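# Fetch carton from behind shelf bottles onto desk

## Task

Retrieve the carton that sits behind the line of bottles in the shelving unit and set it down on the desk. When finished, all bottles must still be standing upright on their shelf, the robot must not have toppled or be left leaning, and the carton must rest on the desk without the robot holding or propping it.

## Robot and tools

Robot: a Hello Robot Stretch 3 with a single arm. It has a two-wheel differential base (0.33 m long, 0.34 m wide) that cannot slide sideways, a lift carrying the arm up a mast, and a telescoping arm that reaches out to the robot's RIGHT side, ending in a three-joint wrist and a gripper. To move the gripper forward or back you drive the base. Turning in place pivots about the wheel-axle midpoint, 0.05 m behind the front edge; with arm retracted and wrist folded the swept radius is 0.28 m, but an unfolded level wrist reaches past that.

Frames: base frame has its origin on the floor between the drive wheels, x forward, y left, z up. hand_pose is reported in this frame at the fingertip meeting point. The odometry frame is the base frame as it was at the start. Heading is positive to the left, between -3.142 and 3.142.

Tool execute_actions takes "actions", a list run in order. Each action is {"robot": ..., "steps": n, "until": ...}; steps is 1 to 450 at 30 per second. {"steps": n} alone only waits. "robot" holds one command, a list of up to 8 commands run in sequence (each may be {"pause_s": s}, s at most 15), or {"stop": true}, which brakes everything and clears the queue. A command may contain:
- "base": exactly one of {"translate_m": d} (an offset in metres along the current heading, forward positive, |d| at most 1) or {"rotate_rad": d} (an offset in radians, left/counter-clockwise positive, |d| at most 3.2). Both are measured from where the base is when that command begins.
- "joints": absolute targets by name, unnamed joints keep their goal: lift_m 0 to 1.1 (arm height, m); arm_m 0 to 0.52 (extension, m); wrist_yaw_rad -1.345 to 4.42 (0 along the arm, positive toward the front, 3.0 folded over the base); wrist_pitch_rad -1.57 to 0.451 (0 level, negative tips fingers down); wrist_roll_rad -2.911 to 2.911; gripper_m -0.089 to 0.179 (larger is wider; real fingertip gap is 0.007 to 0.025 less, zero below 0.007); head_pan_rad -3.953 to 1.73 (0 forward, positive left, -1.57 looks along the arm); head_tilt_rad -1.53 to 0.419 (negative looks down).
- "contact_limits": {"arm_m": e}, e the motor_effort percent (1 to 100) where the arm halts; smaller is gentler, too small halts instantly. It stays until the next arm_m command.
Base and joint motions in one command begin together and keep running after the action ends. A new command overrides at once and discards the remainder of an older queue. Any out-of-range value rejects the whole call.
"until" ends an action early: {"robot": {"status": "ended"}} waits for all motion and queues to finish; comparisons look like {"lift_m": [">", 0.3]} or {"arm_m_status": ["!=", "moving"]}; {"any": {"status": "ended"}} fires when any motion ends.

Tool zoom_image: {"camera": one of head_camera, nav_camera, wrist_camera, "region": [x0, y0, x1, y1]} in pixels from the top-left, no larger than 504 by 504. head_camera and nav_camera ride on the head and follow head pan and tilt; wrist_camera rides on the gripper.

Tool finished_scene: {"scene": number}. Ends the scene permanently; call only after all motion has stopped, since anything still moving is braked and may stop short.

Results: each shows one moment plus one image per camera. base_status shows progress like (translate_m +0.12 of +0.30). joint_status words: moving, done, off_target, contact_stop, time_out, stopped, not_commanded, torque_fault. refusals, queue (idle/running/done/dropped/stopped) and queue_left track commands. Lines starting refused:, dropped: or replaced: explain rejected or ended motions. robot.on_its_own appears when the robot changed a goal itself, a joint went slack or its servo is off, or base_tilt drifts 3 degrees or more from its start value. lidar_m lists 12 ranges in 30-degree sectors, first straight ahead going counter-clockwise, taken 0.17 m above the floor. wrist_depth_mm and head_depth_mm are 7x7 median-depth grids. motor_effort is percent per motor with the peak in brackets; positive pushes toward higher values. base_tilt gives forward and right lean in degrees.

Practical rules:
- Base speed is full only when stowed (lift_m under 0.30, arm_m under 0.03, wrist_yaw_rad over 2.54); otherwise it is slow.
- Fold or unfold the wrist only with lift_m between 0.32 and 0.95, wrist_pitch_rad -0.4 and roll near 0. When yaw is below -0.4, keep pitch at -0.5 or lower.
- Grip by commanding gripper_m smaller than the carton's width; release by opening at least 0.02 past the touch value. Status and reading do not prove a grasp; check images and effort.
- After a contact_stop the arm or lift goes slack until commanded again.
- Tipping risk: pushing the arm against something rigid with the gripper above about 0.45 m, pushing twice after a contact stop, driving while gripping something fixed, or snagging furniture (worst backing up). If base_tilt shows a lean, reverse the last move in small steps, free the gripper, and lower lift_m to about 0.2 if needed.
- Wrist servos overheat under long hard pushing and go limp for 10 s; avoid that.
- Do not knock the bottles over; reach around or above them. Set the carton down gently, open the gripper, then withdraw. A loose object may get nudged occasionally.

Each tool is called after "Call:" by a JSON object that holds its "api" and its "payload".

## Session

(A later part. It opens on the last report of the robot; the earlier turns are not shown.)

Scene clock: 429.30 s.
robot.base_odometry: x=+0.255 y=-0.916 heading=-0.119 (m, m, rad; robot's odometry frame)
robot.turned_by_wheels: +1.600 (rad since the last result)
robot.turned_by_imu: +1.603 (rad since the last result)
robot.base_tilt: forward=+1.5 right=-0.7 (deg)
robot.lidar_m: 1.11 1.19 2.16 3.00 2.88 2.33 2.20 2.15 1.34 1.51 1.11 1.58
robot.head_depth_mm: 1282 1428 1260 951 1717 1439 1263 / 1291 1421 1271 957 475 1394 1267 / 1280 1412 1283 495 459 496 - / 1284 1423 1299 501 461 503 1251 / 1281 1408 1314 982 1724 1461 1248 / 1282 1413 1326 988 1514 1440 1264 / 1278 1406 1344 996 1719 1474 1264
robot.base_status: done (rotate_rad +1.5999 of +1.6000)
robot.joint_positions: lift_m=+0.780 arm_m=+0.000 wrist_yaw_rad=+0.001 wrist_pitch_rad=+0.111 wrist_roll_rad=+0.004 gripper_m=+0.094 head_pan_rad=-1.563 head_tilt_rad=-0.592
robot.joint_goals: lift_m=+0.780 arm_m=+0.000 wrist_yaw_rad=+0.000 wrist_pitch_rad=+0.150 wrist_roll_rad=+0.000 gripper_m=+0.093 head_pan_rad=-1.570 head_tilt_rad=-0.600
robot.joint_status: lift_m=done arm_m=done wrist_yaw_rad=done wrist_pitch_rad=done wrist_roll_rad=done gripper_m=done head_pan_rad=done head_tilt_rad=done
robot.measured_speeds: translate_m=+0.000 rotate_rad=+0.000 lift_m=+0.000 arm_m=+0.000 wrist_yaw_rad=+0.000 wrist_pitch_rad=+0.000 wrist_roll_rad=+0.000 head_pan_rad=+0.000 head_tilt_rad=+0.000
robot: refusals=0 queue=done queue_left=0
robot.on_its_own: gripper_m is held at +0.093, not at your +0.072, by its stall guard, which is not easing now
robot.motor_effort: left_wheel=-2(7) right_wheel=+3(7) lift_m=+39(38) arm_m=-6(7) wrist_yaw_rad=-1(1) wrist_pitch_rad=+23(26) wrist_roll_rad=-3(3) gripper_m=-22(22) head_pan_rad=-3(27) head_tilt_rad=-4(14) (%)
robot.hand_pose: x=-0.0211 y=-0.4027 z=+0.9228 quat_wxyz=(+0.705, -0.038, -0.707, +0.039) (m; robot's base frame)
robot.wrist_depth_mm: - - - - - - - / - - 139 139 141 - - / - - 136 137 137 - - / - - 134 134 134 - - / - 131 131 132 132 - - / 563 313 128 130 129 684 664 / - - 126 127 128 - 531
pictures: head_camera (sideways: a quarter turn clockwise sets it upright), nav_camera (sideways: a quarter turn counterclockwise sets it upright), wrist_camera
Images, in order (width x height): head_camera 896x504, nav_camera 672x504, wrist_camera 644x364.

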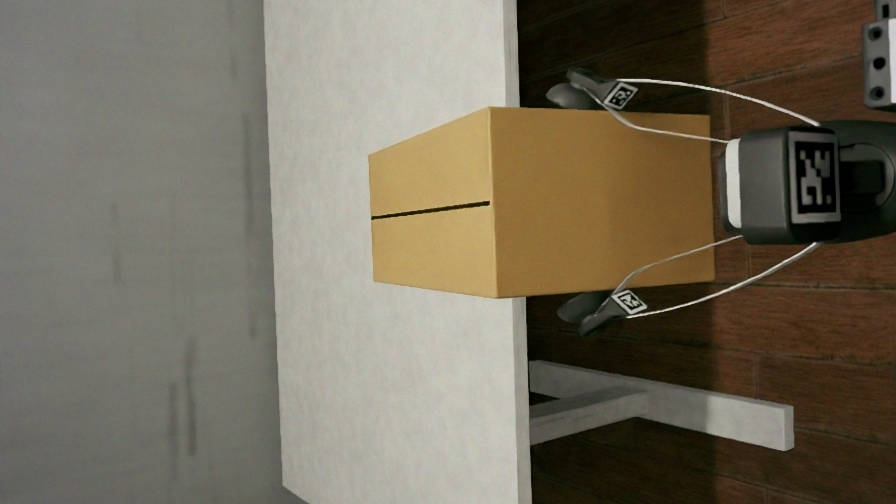

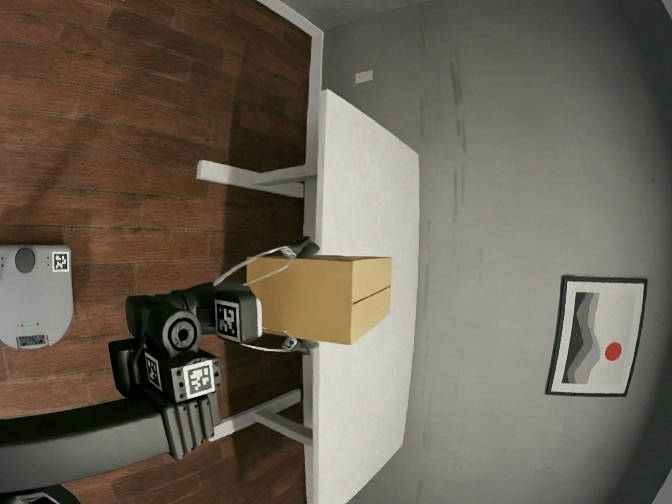

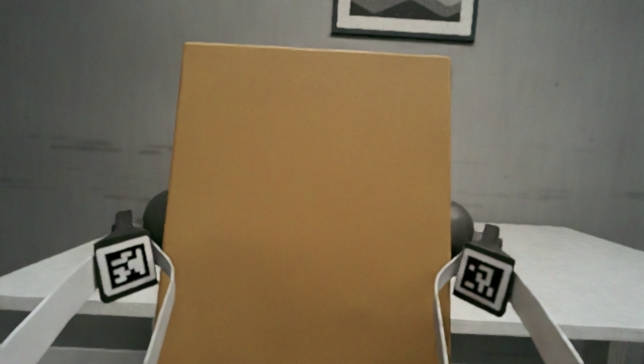

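Call:
{"api": "execute_actions", "payload": {"actions": [{"robot": [{"joints": {"gripper_m": 0.075}}, {"joints": {"arm_m": 0.5, "lift_m": 0.725}}], "steps": 300, "until": {"robot": {"status": "ended"}}}]}}

Scene clock: 444.97 s.
robot.base_odometry: x=+0.255 y=-0.916 heading=-0.119 (m, m, rad; robot's odometry frame)
robot.turned_by_wheels: +0.000 (rad since the last result)
robot.turned_by_imu: +0.001 (rad since the last result)
robot.base_tilt: forward=+1.6 right=-0.6 (deg)
robot.lidar_m: 1.11 1.19 2.16 3.02 2.89 2.32 2.21 2.16 1.35 1.51 1.11 1.58
robot.head_depth_mm: 1286 1417 1256 954 1768 - - / 1290 1424 1276 994 1703 1444 1235 / 1290 1418 1174 - 1693 1449 1245 / 1280 1401 904 943 1703 1454 1251 / 1281 1408 1305 984 1707 1465 1247 / 1277 1416 1322 989 1511 1432 1263 / 1281 1412 1334 999 1725 1476 1263
robot.base_status: done (rotate_rad +1.5999 of +1.6000)
robot.joint_positions: lift_m=+0.725 arm_m=+0.500 wrist_yaw_rad=+0.001 wrist_pitch_rad=+0.112 wrist_roll_rad=+0.004 gripper_m=+0.093 head_pan_rad=-1.563 head_tilt_rad=-0.592
robot.joint_goals: lift_m=+0.725 arm_m=+0.500 wrist_yaw_rad=+0.000 wrist_pitch_rad=+0.150 wrist_roll_rad=+0.000 gripper_m=+0.092 head_pan_rad=-1.570 head_tilt_rad=-0.600
robot.joint_status: lift_m=done arm_m=done wrist_yaw_rad=done wrist_pitch_rad=done wrist_roll_rad=done gripper_m=done head_pan_rad=done head_tilt_rad=done
robot.measured_speeds: translate_m=+0.000 rotate_rad=+0.000 lift_m=+0.000 arm_m=+0.000 wrist_yaw_rad=+0.000 wrist_pitch_rad=+0.000 wrist_roll_rad=+0.000 head_pan_rad=+0.000 head_tilt_rad=+0.000
robot: refusals=0 queue=done queue_left=0
robot.on_its_own: gripper_m is held at +0.092, not at your +0.075, by its stall guard, which is not easing now
robot.motor_effort: left_wheel=-1(1) right_wheel=+3(3) lift_m=+23(38) arm_m=+6(8) wrist_yaw_rad=-1(1) wrist_pitch_rad=+23(23) wrist_roll_rad=-3(3) gripper_m=-22(100) head_pan_rad=-3(3) head_tilt_rad=-4(3) (%)
robot.hand_pose: x=-0.0211 y=-0.9019 z=+0.8687 quat_wxyz=(+0.705, -0.039, -0.707, +0.040) (m; robot's base frame)
robot.wrist_depth_mm: 744 759 734 742 749 736 753 / 761 763 139 140 140 768 764 / 759 769 136 137 137 784 786 / 795 783 133 134 135 782 798 / 650 131 131 132 133 805 823 / 429 249 128 129 130 527 512 / 308 299 127 127 128 347 363
pictures: head_camera (sideways: a quarter turn clockwise sets it upright), nav_camera (sideways: a quarter turn counterclockwise sets it upright), wrist_camera
Images, in order (width x height): head_camera 896x504, nav_camera 672x504, wrist_camera 644x364.

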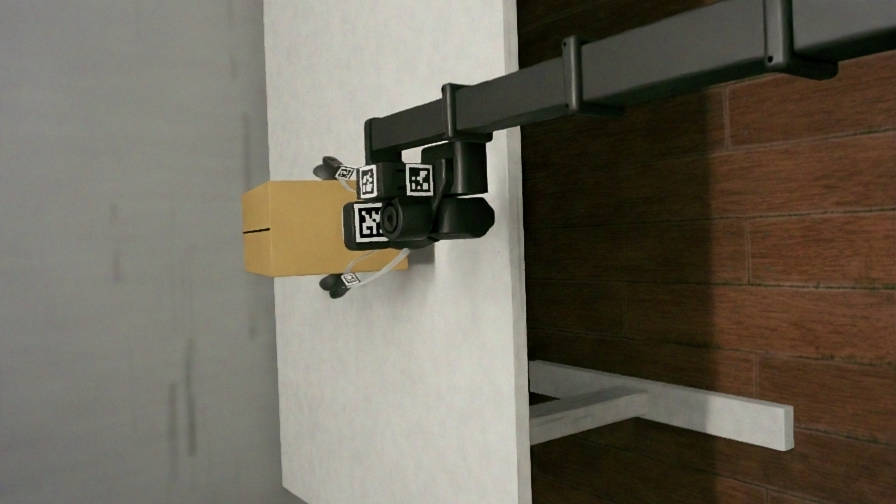

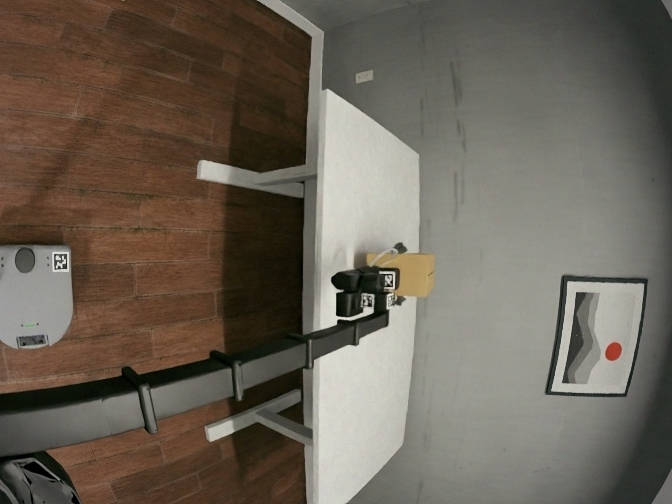

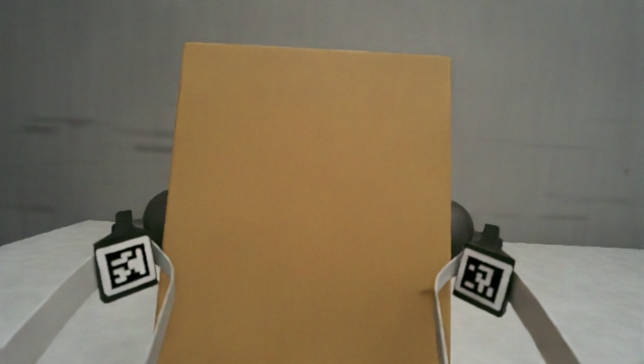

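Lower in small steps.

Call:
{"api": "execute_actions", "payload": {"actions": [{"robot": {"joints": {"lift_m": 0.685}}, "steps": 90, "until": {"robot": {"status": "ended"}}}]}}

Scene clock: 448.47 s.
robot.base_odometry: x=+0.255 y=-0.916 heading=-0.119 (m, m, rad; robot's odometry frame)
robot.turned_by_wheels: +0.000 (rad since the last result)
robot.turned_by_imu: +0.001 (rad since the last result)
robot.base_tilt: forward=+1.6 right=-0.6 (deg)
robot.lidar_m: 1.11 1.19 2.16 3.02 2.89 2.32 2.20 2.15 1.34 1.51 1.12 1.58
robot.head_depth_mm: 1296 1421 1260 949 1727 1467 - / 1283 1423 1263 992 1676 1404 1238 / 1285 1426 1152 - 1694 1452 1246 / 1281 1408 919 944 1713 1459 1247 / 1281 1408 1307 979 1707 1471 1254 / 1281 1417 1319 986 1514 1436 1261 / 1274 1409 1332 995 1731 1488 1265
robot.base_status: done (rotate_rad +1.5999 of +1.6000)
robot.joint_positions: lift_m=+0.685 arm_m=+0.500 wrist_yaw_rad=+0.001 wrist_pitch_rad=+0.125 wrist_roll_rad=+0.004 gripper_m=+0.093 head_pan_rad=-1.563 head_tilt_rad=-0.592
robot.joint_goals: lift_m=+0.685 arm_m=+0.500 wrist_yaw_rad=+0.000 wrist_pitch_rad=+0.150 wrist_roll_rad=+0.000 gripper_m=+0.092 head_pan_rad=-1.570 head_tilt_rad=-0.600
robot.joint_status: lift_m=done arm_m=done wrist_yaw_rad=done wrist_pitch_rad=done wrist_roll_rad=done gripper_m=done head_pan_rad=done head_tilt_rad=done
robot.measured_speeds: translate_m=+0.000 rotate_rad=+0.000 lift_m=+0.000 arm_m=+0.000 wrist_yaw_rad=+0.000 wrist_pitch_rad=+0.000 wrist_roll_rad=+0.000 head_pan_rad=+0.000 head_tilt_rad=+0.000
robot: refusals=0 queue=done queue_left=0
robot.on_its_own: gripper_m is held at +0.092, not at your +0.075, by its stall guard, which is not easing now
robot.motor_effort: left_wheel=-2(2) right_wheel=+3(3) lift_m=+23(22) arm_m=+6(6) wrist_yaw_rad=-1(2) wrist_pitch_rad=+15(23) wrist_roll_rad=-3(3) gripper_m=-23(22) head_pan_rad=-2(4) head_tilt_rad=-5(2) (%)
robot.hand_pose: x=-0.0211 y=-0.9018 z=+0.8321 quat_wxyz=(+0.705, -0.044, -0.707, +0.044) (m; robot's base frame)
robot.wrist_depth_mm: 746 744 750 757 762 760 766 / 776 746 130 131 131 760 774 / 784 770 130 130 131 787 780 / 773 798 130 130 131 781 812 / 535 129 130 130 131 813 802 / 364 216 130 130 130 440 419 / 246 245 130 129 130 284 297
pictures: head_camera (sideways: a quarter turn clockwise sets it upright), nav_camera (sideways: a quarter turn counterclockwise sets it upright), wrist_camera
Images, in order (width x height): head_camera 896x504, nav_camera 672x504, wrist_camera 644x364.

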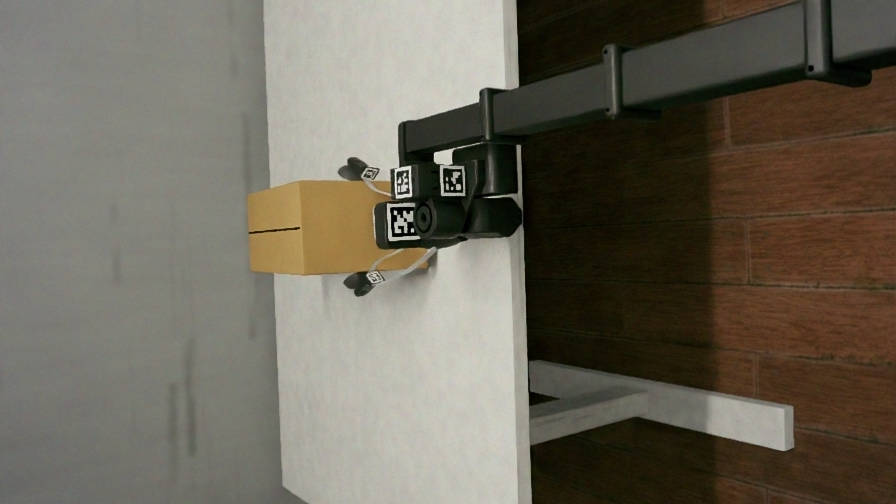

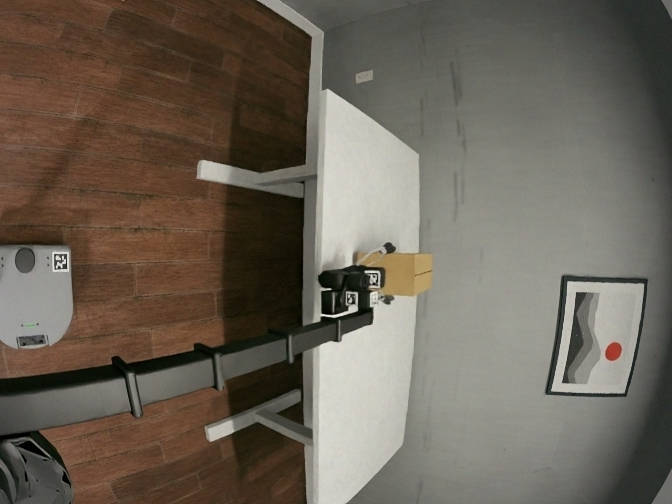

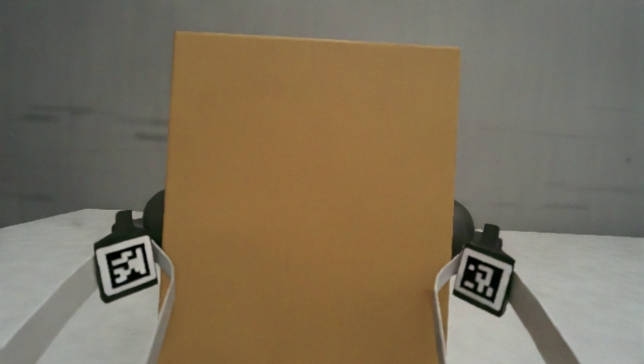

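Call:
{"api": "execute_actions", "payload": {"actions": [{"robot": [{"joints": {"lift_m": 0.671}}, {"joints": {"gripper_m": 0.17}}, {"joints": {"arm_m": 0.36}}], "steps": 200, "until": {"robot": {"status": "ended"}}}]}}

Scene clock: 456.30 s.
robot.base_odometry: x=+0.255 y=-0.916 heading=-0.119 (m, m, rad; robot's odometry frame)
robot.turned_by_wheels: +0.000 (rad since the last result)
robot.turned_by_imu: +0.001 (rad since the last result)
robot.base_tilt: forward=+1.6 right=-0.5 (deg)
robot.lidar_m: 1.11 1.19 2.16 3.03 2.88 2.32 2.20 2.15 1.34 1.51 1.12 1.59
robot.head_depth_mm: 1289 1423 1261 950 1716 1463 - / 1291 1417 1274 962 - 1437 1242 / 1287 1416 1126 962 - 1443 1249 / 1282 1414 935 960 1694 1470 1249 / 1280 1413 1305 979 1694 1464 1257 / 1283 1408 1321 992 1508 1433 1256 / 1277 1408 1340 997 1733 1477 1264
robot.base_status: done (rotate_rad +1.5999 of +1.6000)
robot.joint_positions: lift_m=+0.671 arm_m=+0.360 wrist_yaw_rad=+0.001 wrist_pitch_rad=+0.129 wrist_roll_rad=+0.004 gripper_m=+0.170 head_pan_rad=-1.563 head_tilt_rad=-0.592
robot.joint_goals: lift_m=+0.671 arm_m=+0.360 wrist_yaw_rad=+0.000 wrist_pitch_rad=+0.150 wrist_roll_rad=+0.000 gripper_m=+0.170 head_pan_rad=-1.570 head_tilt_rad=-0.600
robot.joint_status: lift_m=done arm_m=done wrist_yaw_rad=done wrist_pitch_rad=done wrist_roll_rad=done gripper_m=done head_pan_rad=done head_tilt_rad=done
robot.measured_speeds: translate_m=+0.000 rotate_rad=+0.000 lift_m=+0.000 arm_m=+0.000 wrist_yaw_rad=+0.000 wrist_pitch_rad=+0.000 wrist_roll_rad=+0.000 head_pan_rad=+0.000 head_tilt_rad=+0.000
robot: refusals=0 queue=done queue_left=0
robot.motor_effort: left_wheel=-2(2) right_wheel=+2(3) lift_m=+22(22) arm_m=-6(7) wrist_yaw_rad=-1(2) wrist_pitch_rad=+13(15) wrist_roll_rad=-3(3) gripper_m=+0(100) head_pan_rad=-3(3) head_tilt_rad=-4(2) (%)
robot.hand_pose: x=-0.0211 y=-0.7626 z=+0.8191 quat_wxyz=(+0.705, -0.045, -0.707, +0.046) (m; robot's base frame)
robot.wrist_depth_mm: 877 897 879 882 894 896 914 / 905 893 900 911 936 900 924 / 899 910 900 261 905 908 959 / 906 922 890 268 909 952 952 / 523 544 435 269 613 790 731 / - 324 292 273 362 - 400 / 232 237 246 251 255 262 275
pictures: head_camera (sideways: a quarter turn clockwise sets it upright), nav_camera (sideways: a quarter turn counterclockwise sets it upright), wrist_camera
Images, in order (width x height): head_camera 896x504, nav_camera 672x504, wrist_camera 644x364.

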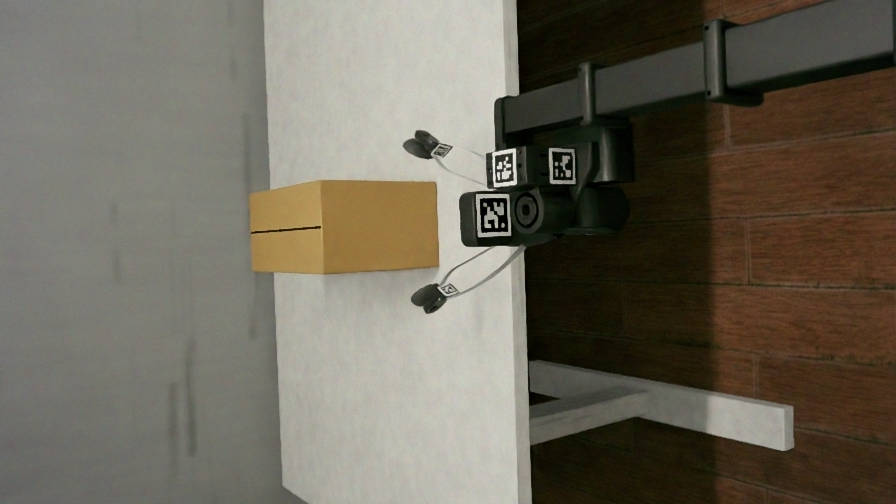

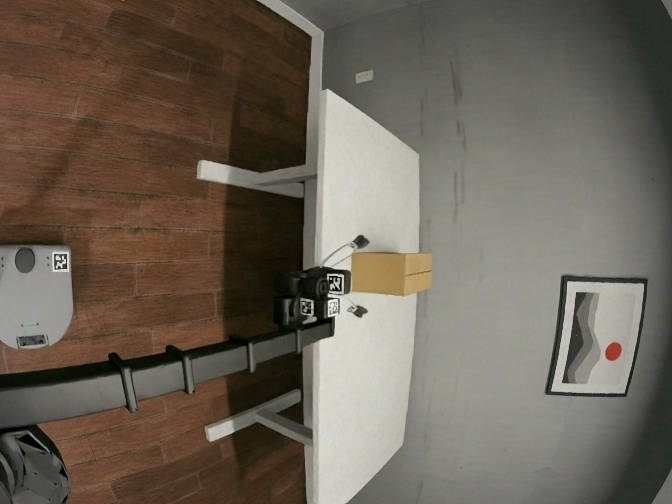

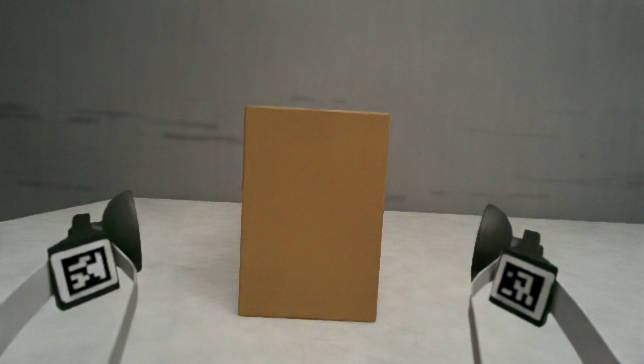

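Call:
{"api": "execute_actions", "payload": {"actions": [{"robot": {"joints": {"head_pan_rad": 1.65, "head_tilt_rad": -0.25}}, "steps": 120, "until": {"robot": {"status": "ended"}}}]}}

Scene clock: 462.20 s.
robot.base_odometry: x=+0.255 y=-0.916 heading=-0.119 (m, m, rad; robot's odometry frame)
robot.turned_by_wheels: +0.000 (rad since the last result)
robot.turned_by_imu: +0.001 (rad since the last result)
robot.base_tilt: forward=+1.6 right=-0.7 (deg)
robot.lidar_m: 1.11 1.19 2.17 3.01 2.89 2.32 2.21 2.15 1.34 1.51 1.12 1.58
robot.head_depth_mm: 2776 2891 3042 3224 2709 1972 1577 / 2774 2938 3060 3225 2734 2001 1579 / 2782 2915 3047 3218 2719 2011 1584 / 2781 2948 3096 3272 2794 2020 1604 / 2839 2948 3128 3263 2816 2030 1604 / 2828 2836 2981 3190 2805 2073 1621 / 2863 3015 3157 3346 2845 2057 1621
robot.base_status: done (rotate_rad +1.5999 of +1.6000)
robot.joint_positions: lift_m=+0.671 arm_m=+0.360 wrist_yaw_rad=+0.001 wrist_pitch_rad=+0.129 wrist_roll_rad=+0.004 gripper_m=+0.170 head_pan_rad=+1.643 head_tilt_rad=-0.260
robot.joint_goals: lift_m=+0.671 arm_m=+0.360 wrist_yaw_rad=+0.000 wrist_pitch_rad=+0.150 wrist_roll_rad=+0.000 gripper_m=+0.170 head_pan_rad=+1.650 head_tilt_rad=-0.250
robot.joint_status: lift_m=done arm_m=done wrist_yaw_rad=done wrist_pitch_rad=done wrist_roll_rad=done gripper_m=done head_pan_rad=done head_tilt_rad=done
robot.measured_speeds: translate_m=+0.000 rotate_rad=+0.000 lift_m=+0.000 arm_m=+0.000 wrist_yaw_rad=+0.000 wrist_pitch_rad=+0.000 wrist_roll_rad=+0.000 head_pan_rad=+0.000 head_tilt_rad=+0.000
robot: refusals=0 queue=done queue_left=0
robot.motor_effort: left_wheel=-2(2) right_wheel=+3(2) lift_m=+22(23) arm_m=-6(7) wrist_yaw_rad=-2(2) wrist_pitch_rad=+12(13) wrist_roll_rad=-3(3) gripper_m=+0(0) head_pan_rad=+2(28) head_tilt_rad=+4(26) (%)
robot.hand_pose: x=-0.0211 y=-0.7626 z=+0.8191 quat_wxyz=(+0.705, -0.045, -0.707, +0.046) (m; robot's base frame)
robot.wrist_depth_mm: 884 886 889 894 897 920 933 / 892 937 906 892 889 946 917 / 901 910 923 262 936 937 933 / 903 930 876 266 927 952 937 / 520 536 444 269 626 790 731 / - 323 291 272 356 - 401 / 230 235 243 248 258 264 275
pictures: head_camera (sideways: a quarter turn clockwise sets it upright), nav_camera (sideways: a quarter turn counterclockwise sets it upright), wrist_camera
Images, in order (width x height): head_camera 896x504, nav_camera 672x504, wrist_camera 644x364.

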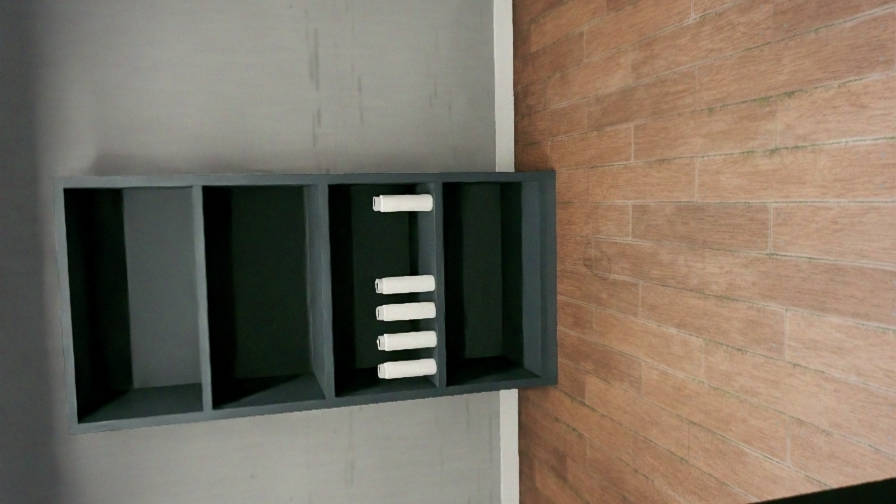

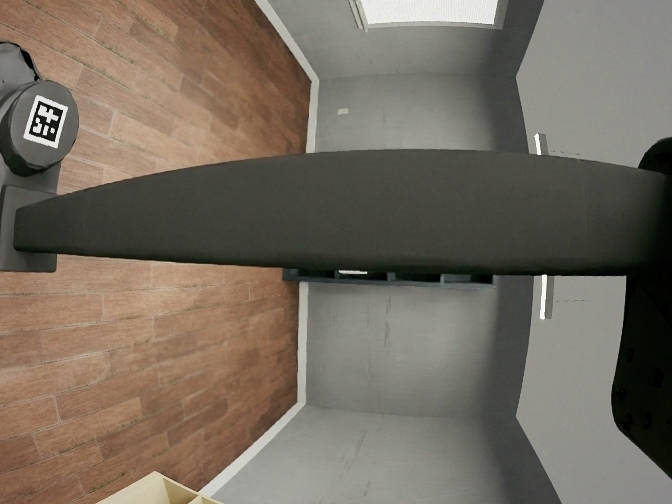

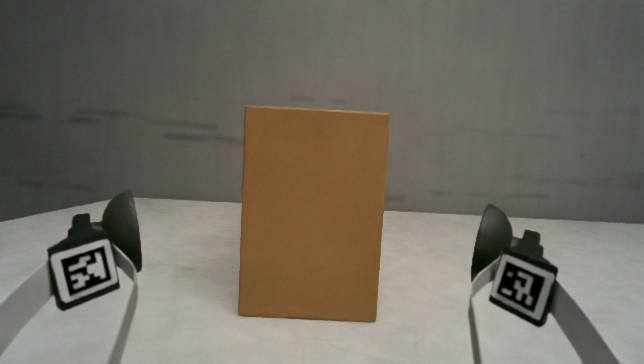

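All five bottles are upright.

Call:
{"api": "finished_scene", "payload": {"scene": 1}}

The scene is finished: the task was done.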